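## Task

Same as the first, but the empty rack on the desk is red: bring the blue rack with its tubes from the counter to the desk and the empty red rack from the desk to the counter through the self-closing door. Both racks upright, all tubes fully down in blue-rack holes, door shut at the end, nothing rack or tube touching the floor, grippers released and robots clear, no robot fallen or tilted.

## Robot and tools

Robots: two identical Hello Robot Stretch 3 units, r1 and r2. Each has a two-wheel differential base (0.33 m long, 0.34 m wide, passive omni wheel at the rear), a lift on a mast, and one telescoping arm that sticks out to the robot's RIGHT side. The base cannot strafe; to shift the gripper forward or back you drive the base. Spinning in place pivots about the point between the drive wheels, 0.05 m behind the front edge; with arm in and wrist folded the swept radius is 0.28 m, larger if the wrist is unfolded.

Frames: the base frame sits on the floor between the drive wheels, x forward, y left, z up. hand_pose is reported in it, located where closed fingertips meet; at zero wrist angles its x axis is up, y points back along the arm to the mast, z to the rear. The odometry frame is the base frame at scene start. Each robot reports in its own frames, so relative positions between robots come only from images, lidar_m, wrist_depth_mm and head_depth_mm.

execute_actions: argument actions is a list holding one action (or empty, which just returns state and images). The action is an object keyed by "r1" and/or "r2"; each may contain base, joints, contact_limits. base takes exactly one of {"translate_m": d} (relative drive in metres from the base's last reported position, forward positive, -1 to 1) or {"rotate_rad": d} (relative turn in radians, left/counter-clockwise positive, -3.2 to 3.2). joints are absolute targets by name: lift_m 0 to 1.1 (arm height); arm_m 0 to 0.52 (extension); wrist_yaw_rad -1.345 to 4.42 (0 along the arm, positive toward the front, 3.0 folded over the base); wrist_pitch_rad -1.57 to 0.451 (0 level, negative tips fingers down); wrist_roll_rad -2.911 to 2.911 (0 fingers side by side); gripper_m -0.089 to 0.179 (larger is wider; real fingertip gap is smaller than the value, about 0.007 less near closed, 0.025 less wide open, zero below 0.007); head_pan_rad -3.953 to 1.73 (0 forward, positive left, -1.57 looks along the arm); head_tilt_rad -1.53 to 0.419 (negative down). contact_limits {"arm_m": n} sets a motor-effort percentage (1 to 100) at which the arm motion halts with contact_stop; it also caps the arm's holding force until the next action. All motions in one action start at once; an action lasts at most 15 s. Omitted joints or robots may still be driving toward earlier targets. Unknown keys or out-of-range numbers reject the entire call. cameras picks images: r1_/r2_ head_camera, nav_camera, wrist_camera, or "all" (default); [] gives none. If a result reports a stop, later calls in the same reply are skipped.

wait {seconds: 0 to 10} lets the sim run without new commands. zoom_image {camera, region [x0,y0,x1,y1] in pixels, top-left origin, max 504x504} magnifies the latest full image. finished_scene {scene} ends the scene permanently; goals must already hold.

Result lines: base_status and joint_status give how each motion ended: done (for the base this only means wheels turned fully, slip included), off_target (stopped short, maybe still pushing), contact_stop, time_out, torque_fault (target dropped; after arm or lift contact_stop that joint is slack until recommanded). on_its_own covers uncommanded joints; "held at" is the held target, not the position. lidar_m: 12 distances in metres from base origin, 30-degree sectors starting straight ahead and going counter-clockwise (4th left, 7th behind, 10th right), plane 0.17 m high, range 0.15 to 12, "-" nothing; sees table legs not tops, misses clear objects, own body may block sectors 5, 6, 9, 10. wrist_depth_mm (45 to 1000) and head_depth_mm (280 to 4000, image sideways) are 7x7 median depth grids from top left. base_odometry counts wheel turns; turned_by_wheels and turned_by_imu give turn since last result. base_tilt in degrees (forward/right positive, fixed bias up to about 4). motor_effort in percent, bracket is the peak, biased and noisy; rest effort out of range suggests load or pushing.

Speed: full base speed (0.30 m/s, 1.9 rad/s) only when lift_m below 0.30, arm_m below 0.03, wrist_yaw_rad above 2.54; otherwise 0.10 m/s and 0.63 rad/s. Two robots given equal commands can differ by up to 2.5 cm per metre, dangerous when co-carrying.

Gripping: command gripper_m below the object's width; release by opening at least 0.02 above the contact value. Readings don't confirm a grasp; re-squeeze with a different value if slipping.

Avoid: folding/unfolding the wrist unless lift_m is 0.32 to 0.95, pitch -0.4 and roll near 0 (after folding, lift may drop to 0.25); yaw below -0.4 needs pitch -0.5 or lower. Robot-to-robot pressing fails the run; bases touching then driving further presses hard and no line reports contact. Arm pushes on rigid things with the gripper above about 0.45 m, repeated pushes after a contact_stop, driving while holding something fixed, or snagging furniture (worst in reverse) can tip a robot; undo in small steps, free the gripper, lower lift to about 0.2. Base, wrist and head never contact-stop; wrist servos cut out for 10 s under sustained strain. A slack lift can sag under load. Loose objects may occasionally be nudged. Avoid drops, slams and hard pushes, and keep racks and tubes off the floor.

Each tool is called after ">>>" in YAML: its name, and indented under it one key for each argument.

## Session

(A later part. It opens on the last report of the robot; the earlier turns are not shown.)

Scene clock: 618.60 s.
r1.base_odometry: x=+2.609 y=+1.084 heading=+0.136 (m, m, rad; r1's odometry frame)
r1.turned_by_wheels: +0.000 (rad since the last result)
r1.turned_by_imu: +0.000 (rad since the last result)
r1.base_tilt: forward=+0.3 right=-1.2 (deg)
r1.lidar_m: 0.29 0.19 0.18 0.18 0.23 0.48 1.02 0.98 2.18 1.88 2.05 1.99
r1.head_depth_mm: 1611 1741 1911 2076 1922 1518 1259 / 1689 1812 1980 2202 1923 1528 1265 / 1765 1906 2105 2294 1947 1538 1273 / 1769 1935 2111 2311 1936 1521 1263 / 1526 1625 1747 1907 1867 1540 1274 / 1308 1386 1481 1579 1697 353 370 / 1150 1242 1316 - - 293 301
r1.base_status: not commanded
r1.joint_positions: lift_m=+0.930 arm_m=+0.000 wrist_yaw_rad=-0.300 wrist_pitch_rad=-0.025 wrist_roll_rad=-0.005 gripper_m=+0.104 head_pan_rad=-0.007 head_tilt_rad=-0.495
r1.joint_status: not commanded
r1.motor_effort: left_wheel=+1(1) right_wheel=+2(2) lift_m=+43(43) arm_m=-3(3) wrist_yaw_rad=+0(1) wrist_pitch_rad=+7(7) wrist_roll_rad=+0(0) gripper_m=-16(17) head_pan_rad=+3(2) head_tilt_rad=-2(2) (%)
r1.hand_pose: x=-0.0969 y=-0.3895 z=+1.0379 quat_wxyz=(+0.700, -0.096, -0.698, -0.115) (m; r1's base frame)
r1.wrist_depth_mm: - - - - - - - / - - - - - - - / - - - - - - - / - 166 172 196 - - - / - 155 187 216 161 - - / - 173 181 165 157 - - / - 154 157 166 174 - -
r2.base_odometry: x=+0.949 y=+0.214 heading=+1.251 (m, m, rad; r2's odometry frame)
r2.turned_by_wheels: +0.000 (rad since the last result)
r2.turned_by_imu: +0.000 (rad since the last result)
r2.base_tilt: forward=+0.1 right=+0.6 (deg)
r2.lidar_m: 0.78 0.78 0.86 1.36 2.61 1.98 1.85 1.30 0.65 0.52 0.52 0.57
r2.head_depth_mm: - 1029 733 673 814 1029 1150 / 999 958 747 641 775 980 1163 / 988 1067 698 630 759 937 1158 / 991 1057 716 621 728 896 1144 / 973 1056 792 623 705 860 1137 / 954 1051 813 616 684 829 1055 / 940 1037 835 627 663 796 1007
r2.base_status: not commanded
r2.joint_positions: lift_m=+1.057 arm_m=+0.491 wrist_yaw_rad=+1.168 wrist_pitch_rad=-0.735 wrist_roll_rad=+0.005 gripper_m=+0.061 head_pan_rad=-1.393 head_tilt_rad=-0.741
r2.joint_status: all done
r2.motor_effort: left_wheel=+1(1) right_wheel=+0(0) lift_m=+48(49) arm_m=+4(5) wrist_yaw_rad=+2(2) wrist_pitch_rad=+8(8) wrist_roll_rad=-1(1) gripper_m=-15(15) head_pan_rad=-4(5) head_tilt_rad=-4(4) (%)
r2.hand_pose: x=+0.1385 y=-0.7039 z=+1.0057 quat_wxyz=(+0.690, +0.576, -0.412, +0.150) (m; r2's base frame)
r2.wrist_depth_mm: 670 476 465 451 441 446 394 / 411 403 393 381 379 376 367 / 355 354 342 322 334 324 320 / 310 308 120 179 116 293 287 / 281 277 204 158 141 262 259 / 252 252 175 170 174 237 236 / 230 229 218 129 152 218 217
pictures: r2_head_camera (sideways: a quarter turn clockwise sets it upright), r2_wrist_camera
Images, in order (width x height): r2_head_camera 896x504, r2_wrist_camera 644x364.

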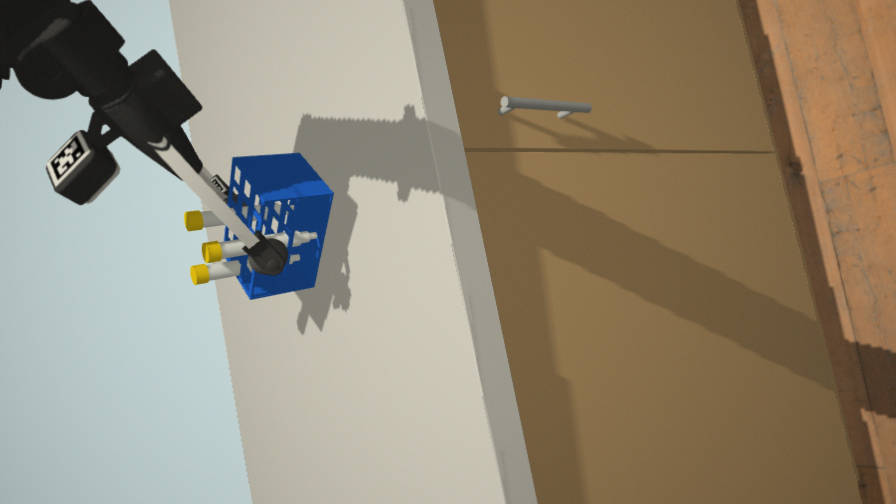

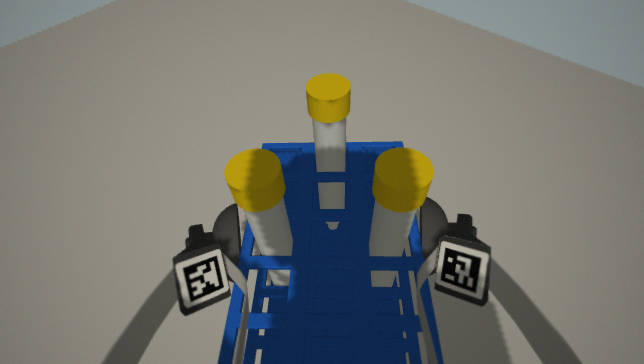

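>>> execute_actions:
  actions:
    - {"r1": {"joints": {"wrist_yaw_rad": 1.57}}, "r2": {"joints": {"lift_m": 1.1, "arm_m": 0.0, "wrist_yaw_rad": 1.57, "head_pan_rad": 0.0, "head_tilt_rad": -0.5}}}
  cameras: ["r2_wrist_camera", "r1_wrist_camera", "r1_nav_camera"]

>>> execute_actions:
  actions:
    - {"r2": {"base": {"rotate_rad": 2.915}}}
  cameras: ["r2_wrist_camera", "r2_head_camera", "r2_nav_camera"]

Scene clock: 647.10 s.
r1.base_odometry: x=+2.609 y=+1.084 heading=+0.136 (m, m, rad; r1's odometry frame)
r1.turned_by_wheels: +0.000 (rad since the last result)
r1.turned_by_imu: -0.002 (rad since the last result)
r1.base_tilt: forward=+0.4 right=-1.3 (deg)
r1.lidar_m: 0.29 0.19 0.18 0.18 0.23 0.48 1.02 0.98 2.17 1.87 2.05 1.98
r1.head_depth_mm: 1607 1732 1904 2074 1927 326 304 / 1676 1827 1993 2183 1931 1475 1209 / 1764 1912 2110 2286 1934 1523 1265 / 1777 1923 2093 2310 1930 1533 1264 / 1513 1627 1762 1893 1864 1530 1276 / 1312 1388 1481 1581 1711 352 371 / 1148 1226 1312 - - 293 300
r1.base_status: not commanded
r1.joint_positions: lift_m=+0.930 arm_m=+0.000 wrist_yaw_rad=+1.568 wrist_pitch_rad=-0.025 wrist_roll_rad=-0.005 gripper_m=+0.104 head_pan_rad=-0.007 head_tilt_rad=-0.495
r1.joint_status: all done
r1.motor_effort: left_wheel=+1(1) right_wheel=+1(2) lift_m=+43(43) arm_m=-3(3) wrist_yaw_rad=+3(3) wrist_pitch_rad=+7(7) wrist_roll_rad=+1(0) gripper_m=-16(16) head_pan_rad=+2(3) head_tilt_rad=-2(2) (%)
r1.hand_pose: x=+0.2342 y=-0.1461 z=+1.0379 quat_wxyz=(+0.509, +0.504, -0.493, +0.494) (m; r1's base frame)
r1.wrist_depth_mm: 862 - - - - - - / 856 - - - - - - / 905 - - - - - - / 942 166 172 196 - - - / 920 154 187 215 161 - - / - 172 181 165 157 - - / - 154 157 167 173 - -
r2.base_odometry: x=+0.949 y=+0.214 heading=+1.251 (m, m, rad; r2's odometry frame)
r2.turned_by_wheels: +0.000 (rad since the last result)
r2.turned_by_imu: +0.002 (rad since the last result)
r2.base_tilt: forward=+0.2 right=+0.6 (deg)
r2.lidar_m: 0.79 0.78 0.86 1.36 2.61 1.98 1.86 1.30 0.65 0.52 0.52 0.56
r2.head_depth_mm: 748 812 888 984 1094 1231 1304 / 723 784 854 936 1034 1165 1266 / 696 754 815 893 987 1098 1233 / 674 727 784 854 939 1038 1173 / 653 700 756 821 899 988 1104 / 628 676 726 787 859 946 1049 / 611 653 703 758 820 903 993
r2.base_status: not commanded
r2.joint_positions: lift_m=+1.099 arm_m=+0.000 wrist_yaw_rad=+1.569 wrist_pitch_rad=-0.736 wrist_roll_rad=+0.005 gripper_m=+0.061 head_pan_rad=-0.007 head_tilt_rad=-0.507
r2.joint_status: all done
r2.motor_effort: left_wheel=+1(1) right_wheel=+0(1) lift_m=+47(51) arm_m=-3(6) wrist_yaw_rad=+1(4) wrist_pitch_rad=+8(8) wrist_roll_rad=-1(1) gripper_m=-15(15) head_pan_rad=+5(54) head_tilt_rad=+2(17) (%)
r2.hand_pose: x=+0.1524 y=-0.1459 z=+1.0481 quat_wxyz=(+0.646, +0.647, -0.289, +0.284) (m; r2's base frame)
r2.wrist_depth_mm: 630 680 749 858 875 514 499 / 702 758 871 934 620 442 436 / 766 867 959 - 638 437 380 / 848 - 120 180 116 494 352 / - - - 159 142 513 382 / - - 175 169 173 529 398 / - - - 128 152 685 430
pictures: r1_nav_camera (sideways: a quarter turn counterclockwise sets it upright), r1_wrist_camera, r2_wrist_camera
Images, in order (width x height): r1_nav_camera 672x504, r1_wrist_camera 644x364, r2_wrist_camera 644x364.

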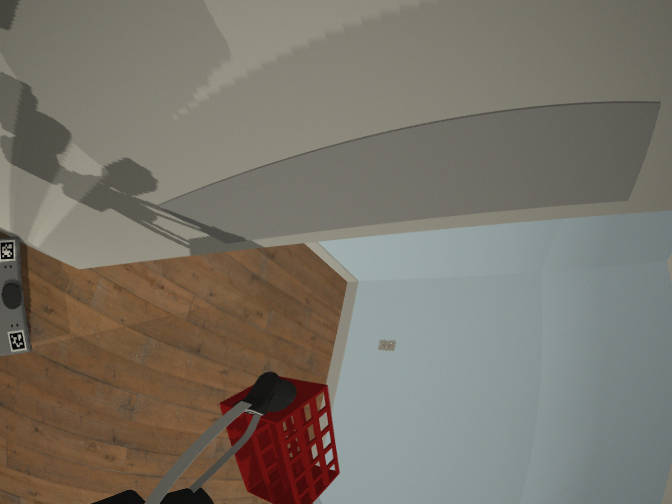

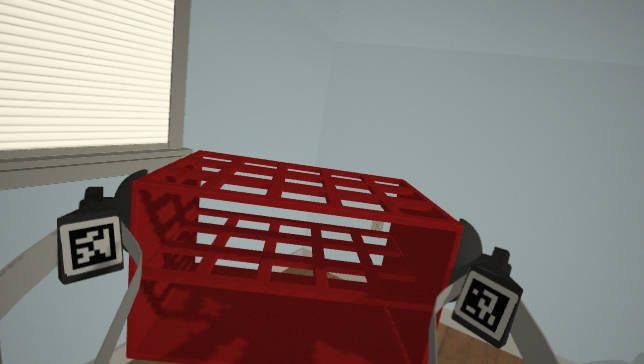

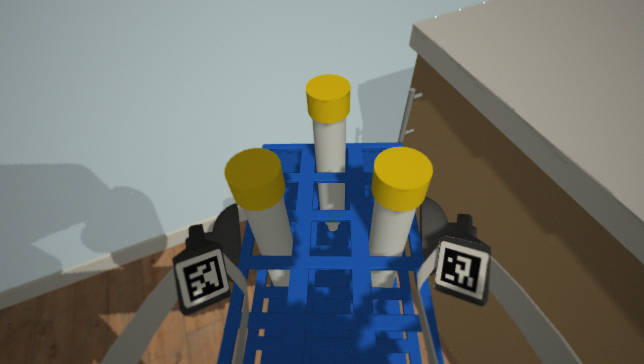

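Scene clock: 652.70 s.
r1.base_odometry: x=+2.609 y=+1.084 heading=+0.136 (m, m, rad; r1's odometry frame)
r1.turned_by_wheels: +0.000 (rad since the last result)
r1.turned_by_imu: -0.001 (rad since the last result)
r1.base_tilt: forward=+0.4 right=-1.2 (deg)
r1.lidar_m: 0.29 0.19 0.18 0.18 0.23 0.48 1.01 0.98 2.17 1.99 2.05 1.98
r1.head_depth_mm: 1606 1746 1893 2082 1916 326 304 / 1678 1821 1985 2198 1929 1475 1208 / 1740 1908 2103 2277 1920 1537 1264 / 1782 1943 2107 2290 1953 1541 1276 / 1516 1620 1749 1892 1887 1544 1268 / 1311 1387 1478 1580 1699 353 371 / 1146 1232 1314 - - 293 301
r1.base_status: not commanded
r1.joint_positions: lift_m=+0.930 arm_m=+0.000 wrist_yaw_rad=+1.568 wrist_pitch_rad=-0.025 wrist_roll_rad=-0.005 gripper_m=+0.104 head_pan_rad=-0.007 head_tilt_rad=-0.495
r1.joint_status: not commanded
r1.motor_effort: left_wheel=+1(1) right_wheel=+2(1) lift_m=+43(43) arm_m=-3(3) wrist_yaw_rad=+3(2) wrist_pitch_rad=+7(7) wrist_roll_rad=+0(0) gripper_m=-17(15) head_pan_rad=+3(4) head_tilt_rad=-3(2) (%)
r1.hand_pose: x=+0.2342 y=-0.1461 z=+1.0379 quat_wxyz=(+0.509, +0.504, -0.493, +0.494) (m; r1's base frame)
r1.wrist_depth_mm: 846 - - - - - - / 876 - - - - - - / 911 - - - - - - / 916 167 172 196 - - - / 948 154 187 216 161 - - / - 172 181 165 157 - - / - 154 156 168 173 - -
r2.base_odometry: x=+0.949 y=+0.214 heading=-2.118 (m, m, rad; r2's odometry frame)
r2.turned_by_wheels: +2.915 (rad since the last result)
r2.turned_by_imu: +2.928 (rad since the last result)
r2.base_tilt: forward=+0.1 right=+0.5 (deg)
r2.lidar_m: 1.94 1.85 0.80 0.55 0.52 0.53 0.83 0.78 0.80 1.05 2.52 1.98
r2.head_depth_mm: 1907 2029 2214 2317 2016 1596 1303 / 2091 2270 2491 2622 2057 1616 1322 / 3610 3869 - 2896 2086 1632 1346 / - - - 2985 2138 1648 1350 / 3869 - 2043 2168 2169 1670 1370 / 1648 1772 1895 2039 2109 1697 1381 / 1569 1667 1785 1900 2010 1731 1392
r2.base_status: done
r2.joint_positions: lift_m=+1.099 arm_m=+0.000 wrist_yaw_rad=+1.569 wrist_pitch_rad=-0.736 wrist_roll_rad=+0.005 gripper_m=+0.061 head_pan_rad=-0.007 head_tilt_rad=-0.507
r2.joint_status: not commanded
r2.motor_effort: left_wheel=-2(5) right_wheel=+2(5) lift_m=+47(48) arm_m=-4(4) wrist_yaw_rad=+1(1) wrist_pitch_rad=+8(8) wrist_roll_rad=-1(0) gripper_m=-15(15) head_pan_rad=+4(4) head_tilt_rad=+2(2) (%)
r2.hand_pose: x=+0.1524 y=-0.1459 z=+1.0481 quat_wxyz=(+0.646, +0.647, -0.289, +0.284) (m; r2's base frame)
r2.wrist_depth_mm: - - - - - - - / - - - - - - - / - - - - - - - / - - 120 180 116 - - / - - - 159 142 - - / - - 174 169 173 - - / - - - 128 152 - -
pictures: r2_head_camera (sideways: a quarter turn clockwise sets it upright), r2_nav_camera (sideways: a quarter turn counterclockwise sets it upright), r2_wrist_camera
Images, in order (width x height): r2_head_camera 896x504, r2_nav_camera 672x504, r2_wrist_camera 644x364.

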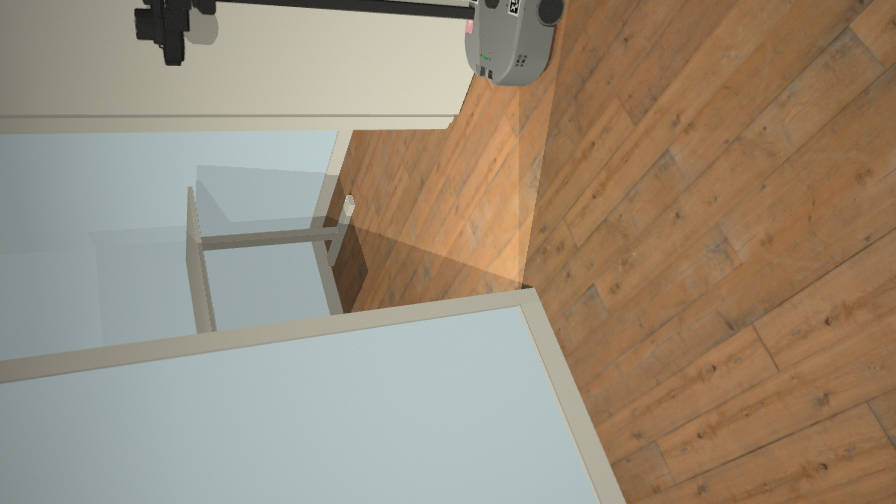

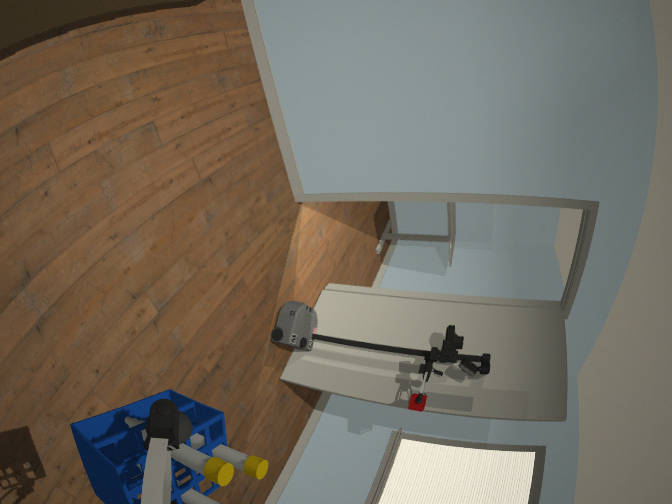

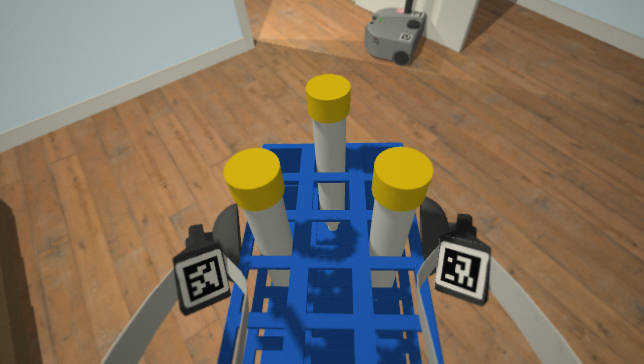

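>>> execute_actions:
  actions:
    - {"r2": {"base": {"translate_m": 1.0}, "joints": {"head_tilt_rad": -0.75}}}
  cameras: ["r2_wrist_camera", "r2_head_camera", "r2_nav_camera"]

Scene clock: 674.83 s.
r1.base_odometry: x=+2.609 y=+1.084 heading=+0.136 (m, m, rad; r1's odometry frame)
r1.turned_by_wheels: +0.000 (rad since the last result)
r1.turned_by_imu: -0.003 (rad since the last result)
r1.base_tilt: forward=+0.4 right=-1.3 (deg)
r1.lidar_m: 0.29 0.19 0.18 0.18 0.23 0.48 1.02 0.98 1.25 1.10 2.05 1.99
r1.head_depth_mm: 1595 1740 1891 2079 1925 327 304 / 1678 1815 1996 2187 1914 1489 1201 / 1756 1926 2102 2281 1928 1538 1268 / 1775 1928 2100 2272 1918 1541 1269 / 1522 1620 1762 1907 1876 1536 1268 / 1306 1388 1487 1570 1707 353 370 / 1153 1233 1312 - - 293 301
r1.base_status: not commanded
r1.joint_positions: lift_m=+0.930 arm_m=+0.000 wrist_yaw_rad=+1.568 wrist_pitch_rad=-0.025 wrist_roll_rad=-0.005 gripper_m=+0.104 head_pan_rad=-0.007 head_tilt_rad=-0.495
r1.joint_status: not commanded
r1.motor_effort: left_wheel=+0(1) right_wheel=+2(1) lift_m=+43(43) arm_m=-3(3) wrist_yaw_rad=+2(3) wrist_pitch_rad=+7(7) wrist_roll_rad=+0(1) gripper_m=-17(16) head_pan_rad=+3(3) head_tilt_rad=-2(3) (%)
r1.hand_pose: x=+0.2342 y=-0.1461 z=+1.0379 quat_wxyz=(+0.509, +0.504, -0.493, +0.494) (m; r1's base frame)
r1.wrist_depth_mm: 840 - - - - - - / 868 - - - - - - / 887 - - - - - - / 905 167 172 196 - - - / 935 154 186 215 161 - - / - 172 182 165 157 - - / - 154 156 167 173 - -
r2.base_odometry: x=+0.429 y=-0.640 heading=-2.118 (m, m, rad; r2's odometry frame)
r2.turned_by_wheels: +0.000 (rad since the last result)
r2.turned_by_imu: +0.010 (rad since the last result)
r2.base_tilt: forward=+0.1 right=+0.6 (deg)
r2.lidar_m: 1.04 1.00 1.03 1.15 1.09 1.10 1.44 1.62 1.66 2.17 1.29 1.10
r2.head_depth_mm: 1320 1449 1600 1771 1571 1340 1153 / 2563 2842 2572 1956 1608 1357 1164 / 2915 3216 2616 2006 1625 1365 1176 / 3082 3358 2639 2040 1656 1383 1186 / 3019 3306 2741 2063 1546 1401 1202 / 2825 3121 1108 1210 1386 1413 1219 / 840 915 1014 1132 1273 1390 1218
r2.base_status: done
r2.joint_positions: lift_m=+1.099 arm_m=+0.000 wrist_yaw_rad=+1.569 wrist_pitch_rad=-0.736 wrist_roll_rad=+0.005 gripper_m=+0.061 head_pan_rad=-0.007 head_tilt_rad=-0.741
r2.joint_status: all done
r2.motor_effort: left_wheel=-2(3) right_wheel=+2(5) lift_m=+48(48) arm_m=-3(4) wrist_yaw_rad=+1(0) wrist_pitch_rad=+8(8) wrist_roll_rad=+0(0) gripper_m=-15(15) head_pan_rad=+4(4) head_tilt_rad=-3(16) (%)
r2.hand_pose: x=+0.1524 y=-0.1459 z=+1.0481 quat_wxyz=(+0.646, +0.647, -0.289, +0.284) (m; r2's base frame)
r2.wrist_depth_mm: 771 883 - - - - 902 / 854 - - - - - - / 931 - - - - - - / - - 121 178 116 - - / - - - 159 141 - - / - - 175 170 174 - - / - - - 128 153 - -
pictures: r2_head_camera (sideways: a quarter turn clockwise sets it upright), r2_nav_camera (sideways: a quarter turn counterclockwise sets it upright), r2_wrist_camera
Images, in order (width x height): r2_head_camera 896x504, r2_nav_camera 672x504, r2_wrist_camera 644x364.

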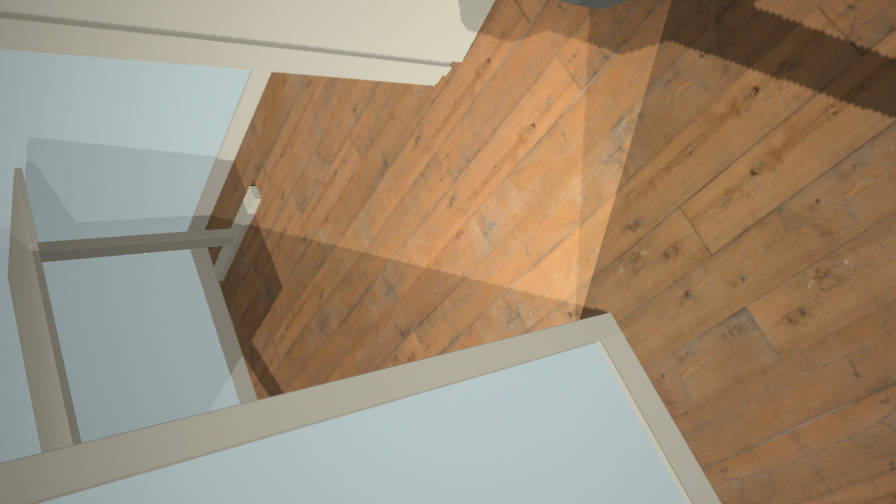

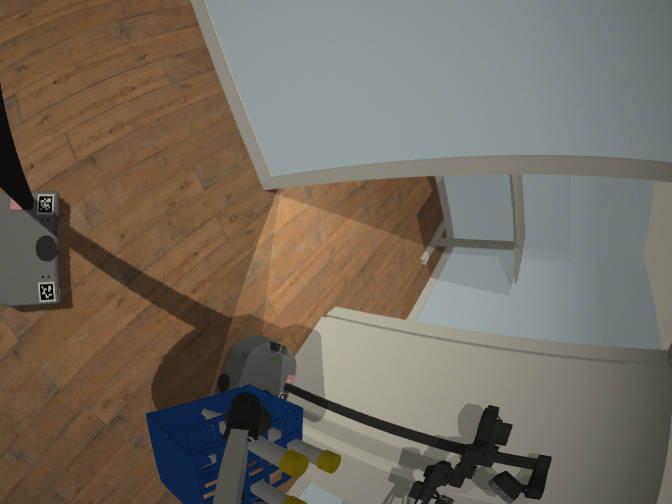

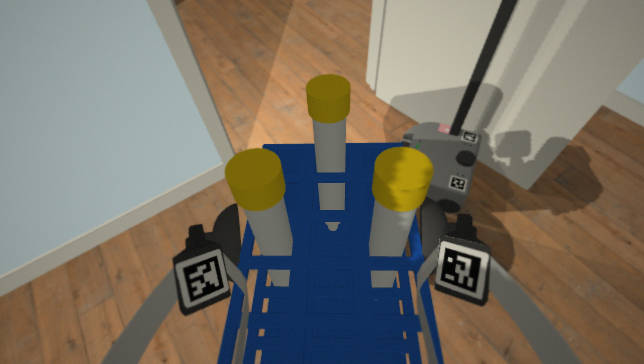

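>>> execute_actions:
  actions:
    - {"r2": {"base": {"rotate_rad": -0.05}}}
  cameras: []

>>> execute_actions:
  actions:
    - {"r2": {"base": {"translate_m": 0.7}}}
  cameras: ["r2_wrist_camera", "r2_head_camera", "r2_nav_camera"]

Scene clock: 682.27 s.
r1.base_odometry: x=+2.609 y=+1.084 heading=+0.136 (m, m, rad; r1's odometry frame)
r1.turned_by_wheels: +0.000 (rad since the last result)
r1.turned_by_imu: -0.001 (rad since the last result)
r1.base_tilt: forward=+0.4 right=-1.2 (deg)
r1.lidar_m: 0.29 0.19 0.18 0.18 0.23 0.48 1.01 0.98 1.25 1.10 2.04 1.98
r1.head_depth_mm: 1610 1735 1882 2064 1921 326 304 / 1688 1805 1981 2199 1932 1483 1210 / 1752 1904 2092 2294 1932 1531 1267 / 1775 1929 2093 2291 1932 1538 1269 / 1521 1619 1739 1896 1877 1541 1273 / 1311 1378 1482 1571 1700 353 370 / 1148 1232 1308 - - 293 300
r1.base_status: not commanded
r1.joint_positions: lift_m=+0.930 arm_m=+0.000 wrist_yaw_rad=+1.568 wrist_pitch_rad=-0.025 wrist_roll_rad=-0.005 gripper_m=+0.104 head_pan_rad=-0.007 head_tilt_rad=-0.495
r1.joint_status: not commanded
r1.motor_effort: left_wheel=+0(1) right_wheel=+1(1) lift_m=+43(43) arm_m=-3(3) wrist_yaw_rad=+3(2) wrist_pitch_rad=+7(7) wrist_roll_rad=+0(1) gripper_m=-15(16) head_pan_rad=+3(3) head_tilt_rad=-2(3) (%)
r1.hand_pose: x=+0.2342 y=-0.1461 z=+1.0379 quat_wxyz=(+0.509, +0.504, -0.493, +0.494) (m; r1's base frame)
r1.wrist_depth_mm: 848 - - - - - - / 860 - - - - - - / 906 - - - - - - / 923 166 172 197 - - - / 914 154 188 216 161 - - / - 173 180 165 157 - - / - 154 157 166 174 - -
r2.base_odometry: x=+0.429 y=-0.640 heading=-2.168 (m, m, rad; r2's odometry frame)
r2.turned_by_wheels: -0.050 (rad since the last result)
r2.turned_by_imu: -0.050 (rad since the last result)
r2.base_tilt: forward=+0.1 right=+0.6 (deg)
r2.lidar_m: 1.52 1.01 1.02 1.17 1.08 1.09 1.38 1.62 1.64 2.09 1.29 1.10
r2.head_depth_mm: 1243 1375 1532 1739 1520 1336 1155 / 2392 2687 2267 1915 1601 1353 1171 / 2692 3081 2623 1998 1635 1365 1176 / 2987 3268 2661 2042 1648 1381 1194 / 3119 3436 2717 2066 1665 1393 1200 / 2870 3191 2773 1259 1402 1414 1208 / 2674 943 1026 1140 1272 1387 1228
r2.base_status: done
r2.joint_positions: lift_m=+1.099 arm_m=+0.000 wrist_yaw_rad=+1.569 wrist_pitch_rad=-0.736 wrist_roll_rad=+0.005 gripper_m=+0.061 head_pan_rad=-0.007 head_tilt_rad=-0.741
r2.joint_status: not commanded
r2.motor_effort: left_wheel=+1(3) right_wheel=+0(1) lift_m=+48(47) arm_m=-3(4) wrist_yaw_rad=+1(1) wrist_pitch_rad=+8(8) wrist_roll_rad=-1(0) gripper_m=-14(15) head_pan_rad=+5(4) head_tilt_rad=-4(3) (%)
r2.hand_pose: x=+0.1524 y=-0.1459 z=+1.0480 quat_wxyz=(+0.646, +0.647, -0.289, +0.284) (m; r2's base frame)
r2.wrist_depth_mm: 792 924 - - - - 925 / 843 - - - - - - / 918 - - - - - - / - - 120 178 116 - - / - - - 159 142 - - / - - 174 168 173 - - / - - - 127 153 - -
pictures: none
No camera images: the call's "cameras" was empty. Leave "cameras" out to get every camera's image.

Scene clock: 690.50 s.
r1.base_odometry: x=+2.609 y=+1.084 heading=+0.136 (m, m, rad; r1's odometry frame)
r1.turned_by_wheels: +0.000 (rad since the last result)
r1.turned_by_imu: -0.002 (rad since the last result)
r1.base_tilt: forward=+0.4 right=-1.2 (deg)
r1.lidar_m: 0.29 0.19 0.18 0.18 0.23 0.48 1.01 0.67 2.18 2.25 2.05 1.98
r1.head_depth_mm: 1620 1733 1881 2069 1907 326 305 / 1681 1811 1967 2203 1935 1475 1207 / 1748 1925 2107 2279 1939 1526 1263 / 1771 1933 2126 2278 1924 1526 1262 / 1515 1635 1764 1891 1882 1540 1270 / 1311 1387 1477 1578 1699 353 370 / 1154 1233 1310 - - 293 300
r1.base_status: not commanded
r1.joint_positions: lift_m=+0.930 arm_m=+0.000 wrist_yaw_rad=+1.568 wrist_pitch_rad=-0.025 wrist_roll_rad=-0.005 gripper_m=+0.104 head_pan_rad=-0.007 head_tilt_rad=-0.495
r1.joint_status: not commanded
r1.motor_effort: left_wheel=+0(1) right_wheel=+2(1) lift_m=+43(43) arm_m=-3(3) wrist_yaw_rad=+3(3) wrist_pitch_rad=+7(7) wrist_roll_rad=+0(1) gripper_m=-17(16) head_pan_rad=+2(3) head_tilt_rad=-2(3) (%)
r1.hand_pose: x=+0.2342 y=-0.1461 z=+1.0379 quat_wxyz=(+0.509, +0.504, -0.493, +0.494) (m; r1's base frame)
r1.wrist_depth_mm: 837 - - - - - - / 879 - - - - - - / 911 - - - - - - / 908 166 172 196 - - - / 913 154 189 215 161 - - / - 173 180 165 157 - - / - 155 157 166 173 - -
r2.base_odometry: x=+0.036 y=-1.219 heading=-2.168 (m, m, rad; r2's odometry frame)
r2.turned_by_wheels: +0.000 (rad since the last result)
r2.turned_by_imu: +0.007 (rad since the last result)
r2.base_tilt: forward=+0.1 right=+0.6 (deg)
r2.lidar_m: 2.16 0.43 0.43 0.57 1.26 1.52 1.93 2.18 2.22 0.70 0.67 0.81
r2.head_depth_mm: 1768 1949 2146 1839 1361 1335 1154 / 1959 2174 2375 1969 1613 1356 1168 / 2156 2459 2606 2017 1635 1374 1179 / 2355 2753 2604 2033 1655 1374 1188 / 2388 2825 2736 2079 1669 1404 1203 / 2291 2670 2742 2115 1698 1411 1214 / 2125 2469 2660 2134 1710 1435 756
r2.base_status: done
r2.joint_positions: lift_m=+1.099 arm_m=+0.000 wrist_yaw_rad=+1.569 wrist_pitch_rad=-0.736 wrist_roll_rad=+0.005 gripper_m=+0.061 head_pan_rad=-0.007 head_tilt_rad=-0.741
r2.joint_status: not commanded
r2.motor_effort: left_wheel=+0(6) right_wheel=+0(2) lift_m=+48(48) arm_m=-3(3) wrist_yaw_rad=+1(1) wrist_pitch_rad=+8(8) wrist_roll_rad=-1(1) gripper_m=-15(15) head_pan_rad=+5(5) head_tilt_rad=-3(4) (%)
r2.hand_pose: x=+0.1524 y=-0.1459 z=+1.0480 quat_wxyz=(+0.646, +0.647, -0.289, +0.284) (m; r2's base frame)
r2.wrist_depth_mm: - - - - 802 598 520 / - - - - 842 680 562 / - - - - 930 737 601 / - - 120 177 116 827 656 / 546 - - 159 141 924 704 / 576 738 174 169 173 987 840 / 677 902 - 128 153 921 910
pictures: r2_head_camera (sideways: a quarter turn clockwise sets it upright), r2_nav_camera (sideways: a quarter turn counterclockwise sets it upright), r2_wrist_camera
Images, in order (width x height): r2_head_camera 896x504, r2_nav_camera 672x504, r2_wrist_camera 644x364.

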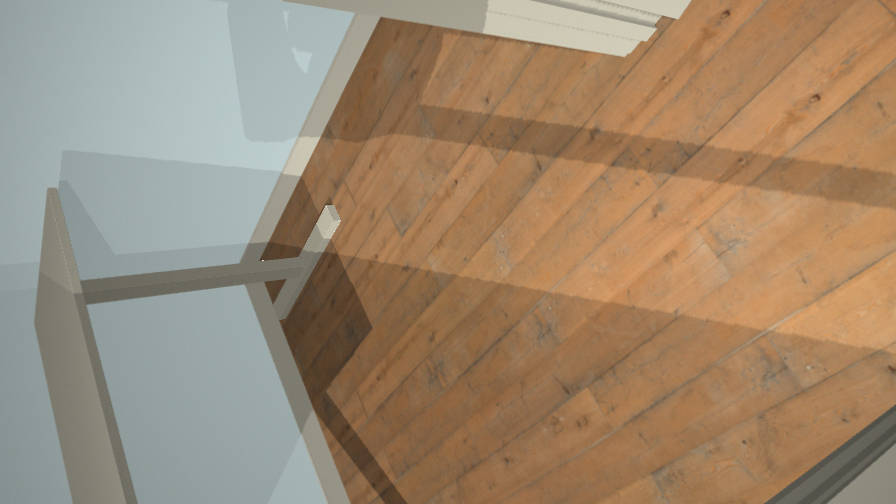

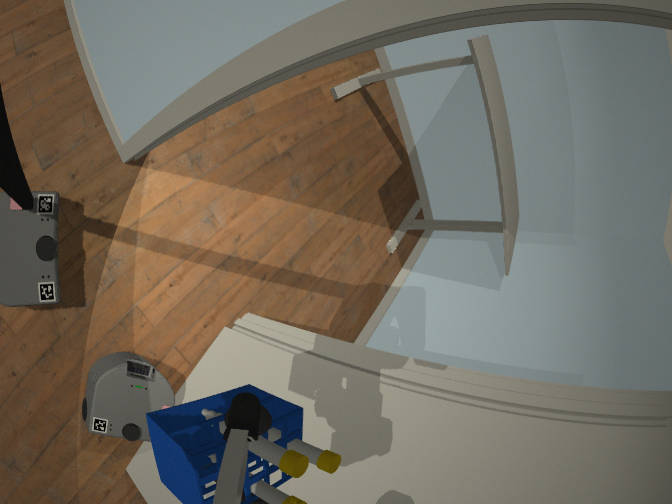

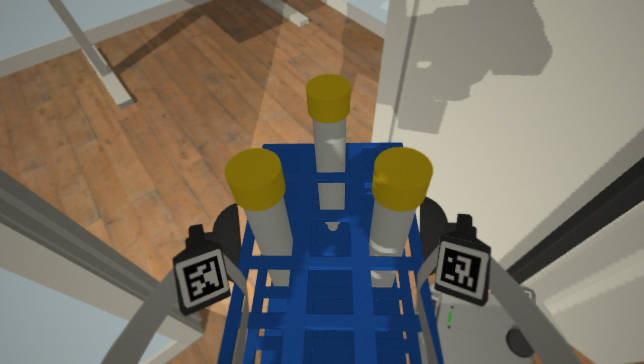

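>>> execute_actions:
  actions:
    - {"r2": {"base": {"translate_m": 0.9}}}
  cameras: ["r2_nav_camera"]

>>> execute_actions:
  actions:
    - {"r2": {"base": {"rotate_rad": 0.59}}}
  cameras: ["r2_wrist_camera", "r2_head_camera", "r2_nav_camera"]

Scene clock: 710.23 s.
r1.base_odometry: x=+2.609 y=+1.084 heading=+0.136 (m, m, rad; r1's odometry frame)
r1.turned_by_wheels: +0.000 (rad since the last result)
r1.turned_by_imu: -0.003 (rad since the last result)
r1.base_tilt: forward=+0.4 right=-1.2 (deg)
r1.lidar_m: 0.29 0.19 0.18 0.18 0.23 0.48 1.00 0.98 2.18 2.25 2.06 1.98
r1.head_depth_mm: 1599 1730 1896 2077 1915 327 304 / 1678 1821 1980 2189 1909 1489 1202 / 1745 1919 2095 2283 1937 1530 1262 / 1790 1947 2133 2285 1941 1533 1264 / 1518 1646 1754 1894 1870 1538 1276 / 1309 1400 1481 1576 1693 354 371 / 1148 1232 1319 - - 293 301
r1.base_status: not commanded
r1.joint_positions: lift_m=+0.930 arm_m=+0.000 wrist_yaw_rad=+1.568 wrist_pitch_rad=-0.025 wrist_roll_rad=-0.005 gripper_m=+0.104 head_pan_rad=-0.007 head_tilt_rad=-0.495
r1.joint_status: not commanded
r1.motor_effort: left_wheel=+1(1) right_wheel=+2(1) lift_m=+43(43) arm_m=-3(3) wrist_yaw_rad=+3(3) wrist_pitch_rad=+7(7) wrist_roll_rad=+1(1) gripper_m=-15(16) head_pan_rad=+3(3) head_tilt_rad=-2(2) (%)
r1.hand_pose: x=+0.2342 y=-0.1461 z=+1.0379 quat_wxyz=(+0.509, +0.504, -0.493, +0.494) (m; r1's base frame)
r1.wrist_depth_mm: 848 - - - - - - / 875 - - - - - - / 890 - - - - - - / 899 166 172 196 - - - / 910 155 188 214 161 - - / - 172 181 164 157 - - / - 154 156 166 173 - -
r2.base_odometry: x=-0.470 y=-1.964 heading=-2.168 (m, m, rad; r2's odometry frame)
r2.turned_by_wheels: +0.000 (rad since the last result)
r2.turned_by_imu: +0.009 (rad since the last result)
r2.base_tilt: forward=+0.1 right=+0.6 (deg)
r2.lidar_m: 1.49 1.84 1.41 2.42 1.07 0.61 2.62 0.93 0.40 0.34 0.54 1.16
r2.head_depth_mm: 1205 1326 1473 1666 1586 1332 1163 / 1334 1486 1684 1843 1610 1356 1164 / 1475 1683 1943 1998 1630 1366 1182 / 1646 1803 2162 1971 1655 1381 1189 / 1757 1309 2199 2082 1662 1394 1205 / 1640 1233 2065 2114 1690 1417 1211 / 1579 1179 1910 2044 1713 1431 1219
r2.base_status: done
r2.joint_positions: lift_m=+1.099 arm_m=+0.000 wrist_yaw_rad=+1.569 wrist_pitch_rad=-0.736 wrist_roll_rad=+0.005 gripper_m=+0.061 head_pan_rad=-0.007 head_tilt_rad=-0.741
r2.joint_status: not commanded
r2.motor_effort: left_wheel=+0(4) right_wheel=+0(2) lift_m=+48(48) arm_m=-3(3) wrist_yaw_rad=+1(1) wrist_pitch_rad=+8(8) wrist_roll_rad=-1(1) gripper_m=-14(15) head_pan_rad=+5(4) head_tilt_rad=-4(3) (%)
r2.hand_pose: x=+0.1524 y=-0.1459 z=+1.0480 quat_wxyz=(+0.646, +0.647, -0.289, +0.284) (m; r2's base frame)
r2.wrist_depth_mm: - - - - - 952 808 / - - - - - - 849 / - - - - - - 895 / - - 120 178 117 - 960 / - - - 160 141 - - / - - 175 169 172 - 682 / - - - 129 152 - 477
pictures: r2_nav_camera (sideways: a quarter turn counterclockwise sets it upright)
Images, in order (width x height): r2_nav_camera 672x504.

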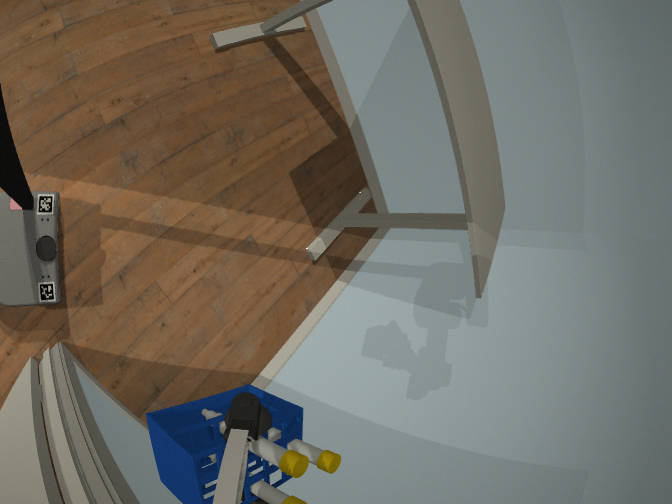

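Scene clock: 712.17 s.
r1.base_odometry: x=+2.609 y=+1.084 heading=+0.136 (m, m, rad; r1's odometry frame)
r1.turned_by_wheels: +0.000 (rad since the last result)
r1.turned_by_imu: +0.000 (rad since the last result)
r1.base_tilt: forward=+0.4 right=-1.3 (deg)
r1.lidar_m: 0.29 0.19 0.18 0.18 0.23 0.48 0.91 0.98 2.17 2.25 2.05 1.98
r1.head_depth_mm: 1616 1745 1881 2066 1902 326 304 / 1697 1811 1974 2164 1928 1484 1209 / 1762 1896 2089 2251 1933 1541 1270 / 1787 1938 2101 2284 1944 1534 1271 / 1515 1630 1756 1906 1886 1539 1274 / 1317 1391 1473 1592 1711 353 370 / 1148 1235 1311 - - 293 301
r1.base_status: not commanded
r1.joint_positions: lift_m=+0.930 arm_m=+0.000 wrist_yaw_rad=+1.568 wrist_pitch_rad=-0.025 wrist_roll_rad=-0.005 gripper_m=+0.104 head_pan_rad=-0.007 head_tilt_rad=-0.495
r1.joint_status: not commanded
r1.motor_effort: left_wheel=+1(1) right_wheel=+2(1) lift_m=+43(43) arm_m=-3(3) wrist_yaw_rad=+3(3) wrist_pitch_rad=+7(7) wrist_roll_rad=+1(0) gripper_m=-16(16) head_pan_rad=+3(2) head_tilt_rad=-3(2) (%)
r1.hand_pose: x=+0.2342 y=-0.1461 z=+1.0379 quat_wxyz=(+0.509, +0.504, -0.493, +0.494) (m; r1's base frame)
r1.wrist_depth_mm: 859 - - - - - - / 896 - - - - - - / 892 - - - - - - / 916 167 172 197 - - - / 941 154 187 215 161 - - / - 172 181 165 157 - - / - 154 157 167 173 - -
r2.base_odometry: x=-0.470 y=-1.964 heading=-1.578 (m, m, rad; r2's odometry frame)
r2.turned_by_wheels: +0.590 (rad since the last result)
r2.turned_by_imu: +0.593 (rad since the last result)
r2.base_tilt: forward=+0.1 right=+0.6 (deg)
r2.lidar_m: 1.84 1.41 2.56 0.77 0.61 2.77 0.93 0.40 0.34 0.66 1.17 1.58
r2.head_depth_mm: 1511 1124 2045 1948 1590 1334 1156 / 1501 1164 2033 2001 1606 1351 1169 / 1528 1118 2021 1990 1632 1364 1181 / 1521 1159 2031 2023 1649 1392 1184 / 1541 1123 2003 2062 1679 1398 1201 / 1536 1159 1937 1954 1658 1407 1216 / 1550 1125 1993 2150 1709 1430 1227
r2.base_status: done
r2.joint_positions: lift_m=+1.099 arm_m=+0.000 wrist_yaw_rad=+1.569 wrist_pitch_rad=-0.736 wrist_roll_rad=+0.005 gripper_m=+0.061 head_pan_rad=-0.007 head_tilt_rad=-0.741
r2.joint_status: not commanded
r2.motor_effort: left_wheel=-1(5) right_wheel=+2(6) lift_m=+47(47) arm_m=-2(4) wrist_yaw_rad=+1(1) wrist_pitch_rad=+8(9) wrist_roll_rad=+0(1) gripper_m=-15(15) head_pan_rad=+5(5) head_tilt_rad=-4(4) (%)
r2.hand_pose: x=+0.1524 y=-0.1459 z=+1.0480 quat_wxyz=(+0.646, +0.647, -0.289, +0.284) (m; r2's base frame)
r2.wrist_depth_mm: - - - - - - - / - - - - - - - / - - - - - - - / - - 120 180 116 - - / - - - 158 142 - - / - - 174 169 173 - - / - - - 128 152 - -
pictures: r2_head_camera (sideways: a quarter turn clockwise sets it upright), r2_nav_camera (sideways: a quarter turn counterclockwise sets it upright), r2_wrist_camera
Images, in order (width x height): r2_head_camera 896x504, r2_nav_camera 672x504, r2_wrist_camera 644x364.

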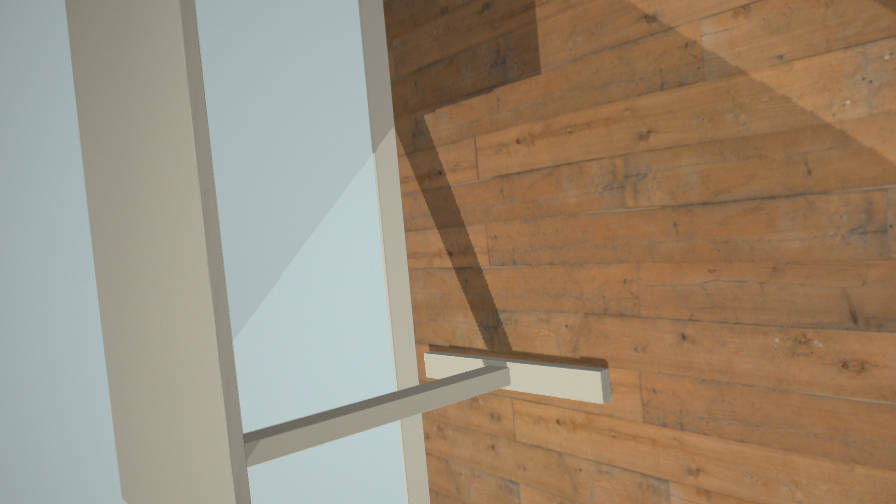

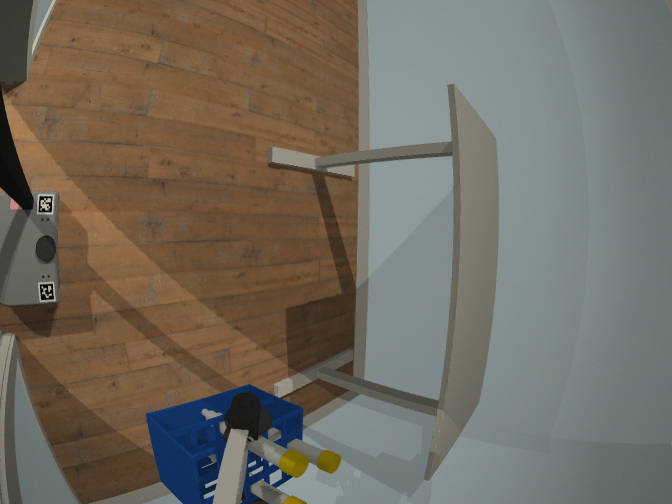

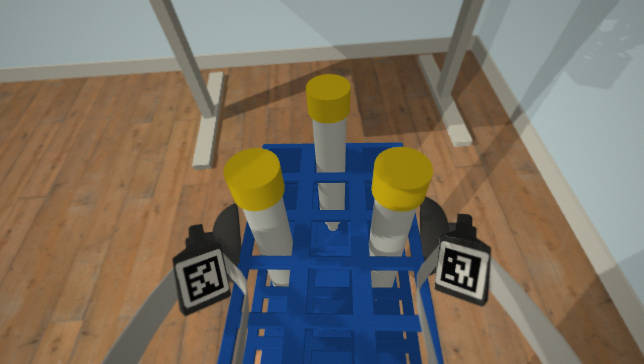

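>>> execute_actions:
  actions:
    - {"r2": {"base": {"translate_m": 0.7}}, "r1": {"base": {"rotate_rad": -0.45}}}
  cameras: ["r2_wrist_camera", "r2_head_camera", "r2_nav_camera", "r1_nav_camera"]

Scene clock: 732.77 s.
r1.base_odometry: x=+2.609 y=+1.084 heading=-0.314 (m, m, rad; r1's odometry frame)
r1.turned_by_wheels: -0.450 (rad since the last result)
r1.turned_by_imu: -0.448 (rad since the last result)
r1.base_tilt: forward=+0.4 right=-1.1 (deg)
r1.lidar_m: 1.98 0.27 0.19 0.18 0.18 0.24 0.59 0.98 1.00 2.17 2.30 2.02
r1.head_depth_mm: 1631 1783 1951 2196 1924 315 308 / 1628 1773 1975 2190 1932 893 1205 / 1632 1792 1969 2196 1918 1525 1265 / 1638 1784 1994 2219 1942 1538 1276 / 1631 1806 1987 2177 1949 1539 1285 / 1649 1808 1980 2189 1944 1541 1267 / 1653 1816 1998 2212 1954 1549 1284
r1.base_status: done
r1.joint_positions: lift_m=+0.930 arm_m=+0.000 wrist_yaw_rad=+1.570 wrist_pitch_rad=-0.025 wrist_roll_rad=-0.005 gripper_m=+0.104 head_pan_rad=-0.007 head_tilt_rad=-0.495
r1.joint_status: not commanded
r1.motor_effort: left_wheel=+2(16) right_wheel=-4(13) lift_m=+43(43) arm_m=-3(3) wrist_yaw_rad=+1(2) wrist_pitch_rad=+7(7) wrist_roll_rad=+1(0) gripper_m=-17(16) head_pan_rad=+3(3) head_tilt_rad=-2(3) (%)
r1.hand_pose: x=+0.2342 y=-0.1457 z=+1.0379 quat_wxyz=(+0.508, +0.505, -0.492, +0.495) (m; r1's base frame)
r1.wrist_depth_mm: - - - - - - - / - - - - - - - / - - - - - - - / - 166 172 195 - - - / - 154 188 215 161 - - / - 173 181 165 157 - - / - 154 156 166 173 - -
r2.base_odometry: x=-0.475 y=-2.664 heading=-1.578 (m, m, rad; r2's odometry frame)
r2.turned_by_wheels: +0.000 (rad since the last result)
r2.turned_by_imu: +0.007 (rad since the last result)
r2.base_tilt: forward=+0.1 right=+0.6 (deg)
r2.lidar_m: 1.14 0.77 1.60 2.64 1.28 1.06 1.04 0.92 1.17 1.12 1.04 1.19
r2.head_depth_mm: 966 926 656 508 448 1344 1155 / 960 949 669 517 444 1353 1169 / 954 978 684 524 450 1366 1177 / 957 1008 698 534 445 1384 1192 / 952 1016 711 542 450 1392 1202 / 951 1015 729 551 454 1378 1208 / 946 1020 744 561 449 1294 1224
r2.base_status: done
r2.joint_positions: lift_m=+1.099 arm_m=+0.000 wrist_yaw_rad=+1.569 wrist_pitch_rad=-0.736 wrist_roll_rad=+0.005 gripper_m=+0.061 head_pan_rad=-0.007 head_tilt_rad=-0.741
r2.joint_status: not commanded
r2.motor_effort: left_wheel=-2(2) right_wheel=+2(5) lift_m=+48(47) arm_m=-3(3) wrist_yaw_rad=+1(1) wrist_pitch_rad=+8(8) wrist_roll_rad=+0(0) gripper_m=-15(15) head_pan_rad=+5(5) head_tilt_rad=-4(3) (%)
r2.hand_pose: x=+0.1524 y=-0.1459 z=+1.0480 quat_wxyz=(+0.646, +0.647, -0.289, +0.284) (m; r2's base frame)
r2.wrist_depth_mm: 492 478 471 464 447 443 429 / 413 407 402 389 386 378 371 / 358 351 356 345 356 998 - / - - 120 178 117 - - / - - - 158 141 - - / - - 175 169 173 - - / - - - 128 152 - -
pictures: r1_nav_camera (sideways: a quarter turn counterclockwise sets it upright), r2_head_camera (sideways: a quarter turn clockwise sets it upright), r2_nav_camera (sideways: a quarter turn counterclockwise sets it upright), r2_wrist_camera
Images, in order (width x height): r1_nav_camera 672x504, r2_head_camera 896x504, r2_nav_camera 672x504, r2_wrist_camera 644x364.

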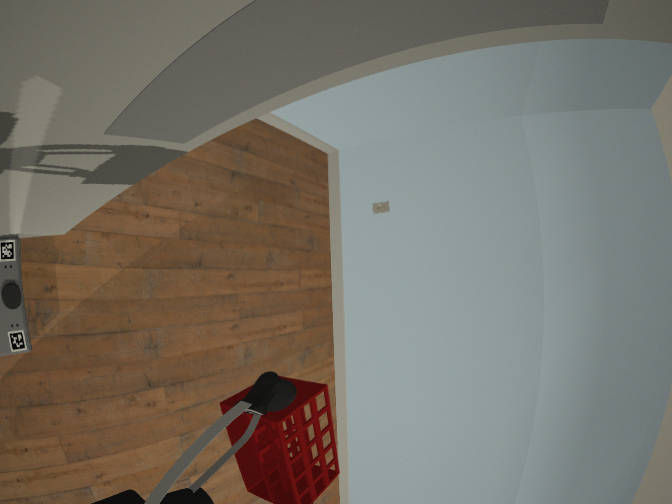

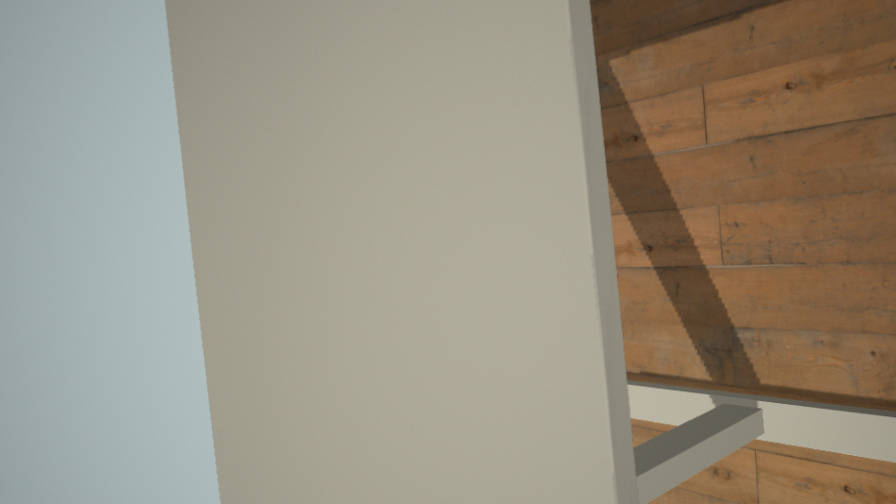

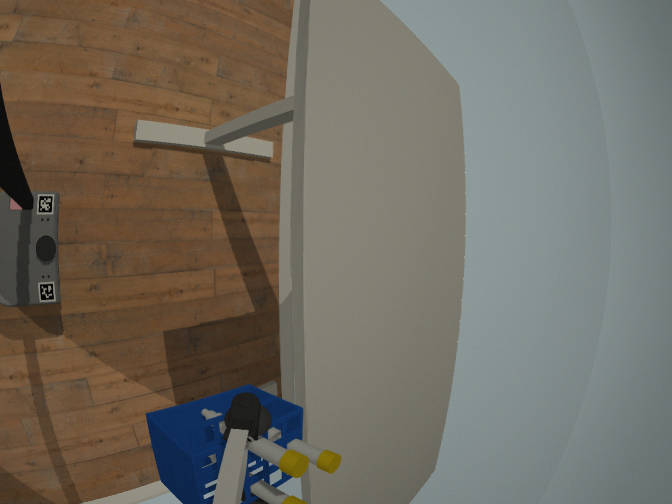

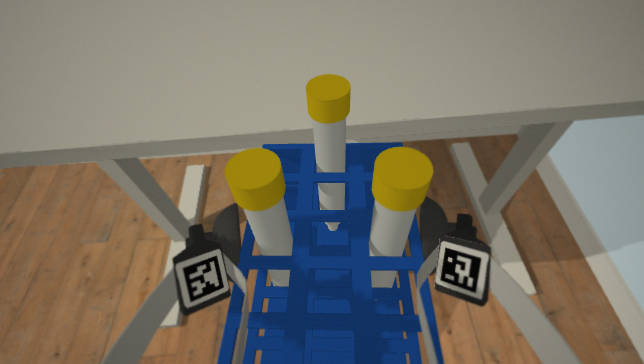

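>>> execute_actions:
  actions:
    - {"r2": {"base": {"translate_m": 0.28}, "joints": {"head_tilt_rad": -1.1}}, "r1": {"base": {"translate_m": 0.55}}}
  cameras: ["r2_wrist_camera", "r2_head_camera", "r2_nav_camera", "r1_nav_camera"]

Scene clock: 745.13 s.
r1.base_odometry: x=+3.132 y=+0.914 heading=-0.313 (m, m, rad; r1's odometry frame)
r1.turned_by_wheels: +0.000 (rad since the last result)
r1.turned_by_imu: -0.003 (rad since the last result)
r1.base_tilt: forward=+0.4 right=-1.3 (deg)
r1.lidar_m: 1.43 1.23 0.96 0.94 1.00 1.22 0.63 0.51 1.88 2.21 1.88 1.46
r1.head_depth_mm: 1169 1268 1407 1558 1735 314 308 / 1173 1281 1401 1557 1721 893 1211 / 1175 1285 1405 1556 1727 1531 1258 / 1167 1285 1407 1559 1731 1542 1267 / 1173 1278 1422 1584 1747 1535 1273 / 1181 1283 1417 1588 1755 1550 1266 / 1178 1286 1423 1581 1736 1554 1277
r1.base_status: done
r1.joint_positions: lift_m=+0.930 arm_m=+0.000 wrist_yaw_rad=+1.570 wrist_pitch_rad=-0.025 wrist_roll_rad=-0.005 gripper_m=+0.104 head_pan_rad=-0.007 head_tilt_rad=-0.495
r1.joint_status: not commanded
r1.motor_effort: left_wheel=+1(7) right_wheel=-2(3) lift_m=+43(43) arm_m=-3(3) wrist_yaw_rad=+1(1) wrist_pitch_rad=+7(7) wrist_roll_rad=+1(0) gripper_m=-17(15) head_pan_rad=+3(2) head_tilt_rad=-2(2) (%)
r1.hand_pose: x=+0.2342 y=-0.1457 z=+1.0379 quat_wxyz=(+0.508, +0.505, -0.492, +0.495) (m; r1's base frame)
r1.wrist_depth_mm: - - - - - - - / - - - - - - - / - - - - - - - / - 166 172 196 - - - / - 154 187 216 160 - - / - 172 182 165 157 - - / - 154 156 167 174 - -
r2.base_odometry: x=-0.477 y=-2.944 heading=-1.578 (m, m, rad; r2's odometry frame)
r2.turned_by_wheels: +0.000 (rad since the last result)
r2.turned_by_imu: +0.003 (rad since the last result)
r2.base_tilt: forward=+0.1 right=+0.6 (deg)
r2.lidar_m: 0.86 0.59 0.55 2.65 1.67 1.30 1.19 1.19 1.16 1.12 0.88 0.90
r2.head_depth_mm: 549 468 410 365 328 298 1046 / 558 476 415 368 332 301 284 / 566 482 420 373 335 304 285 / 575 488 426 377 338 306 286 / 586 496 431 380 341 309 290 / 596 505 436 385 344 312 291 / 608 511 442 389 348 314 291
r2.base_status: done
r2.joint_positions: lift_m=+1.099 arm_m=+0.000 wrist_yaw_rad=+1.569 wrist_pitch_rad=-0.736 wrist_roll_rad=+0.005 gripper_m=+0.061 head_pan_rad=-0.007 head_tilt_rad=-1.086
r2.joint_status: all done
r2.motor_effort: left_wheel=-2(2) right_wheel=+2(5) lift_m=+47(48) arm_m=-3(3) wrist_yaw_rad=+0(0) wrist_pitch_rad=+8(8) wrist_roll_rad=-1(1) gripper_m=-15(14) head_pan_rad=+4(4) head_tilt_rad=-5(20) (%)
r2.hand_pose: x=+0.1524 y=-0.1459 z=+1.0480 quat_wxyz=(+0.646, +0.647, -0.289, +0.284) (m; r2's base frame)
r2.wrist_depth_mm: 492 481 468 458 452 438 434 / 415 403 398 387 384 377 372 / 359 351 344 332 340 329 327 / 315 313 120 179 116 292 292 / 281 278 207 159 142 266 263 / 255 255 175 168 173 240 239 / 233 233 221 128 152 222 221
pictures: r1_nav_camera (sideways: a quarter turn counterclockwise sets it upright), r2_head_camera (sideways: a quarter turn clockwise sets it upright), r2_nav_camera (sideways: a quarter turn counterclockwise sets it upright), r2_wrist_camera
Images, in order (width x height): r1_nav_camera 672x504, r2_head_camera 896x504, r2_nav_camera 672x504, r2_wrist_camera 644x364.

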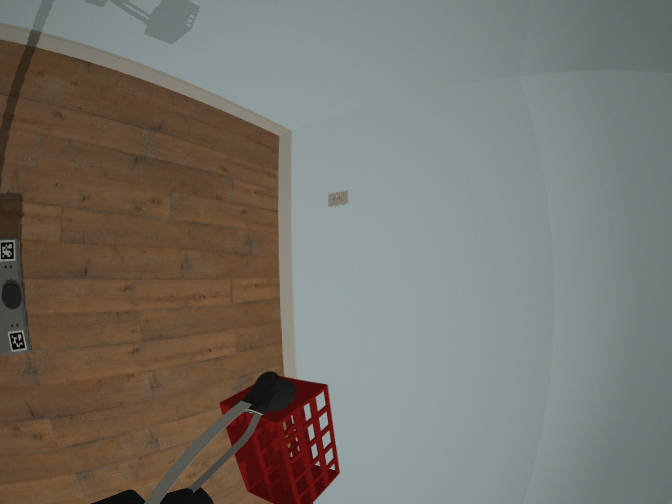

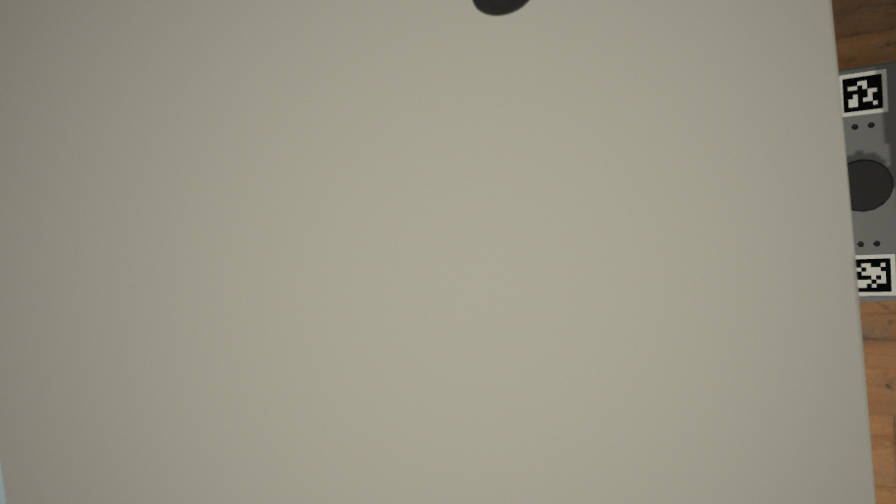

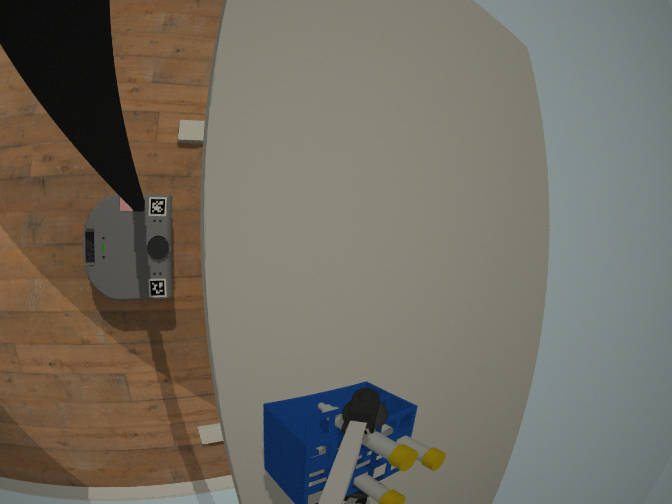

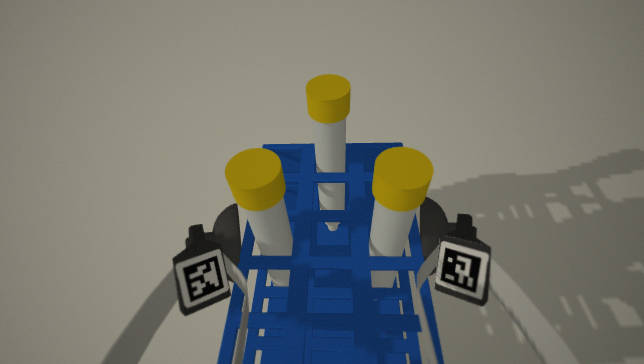

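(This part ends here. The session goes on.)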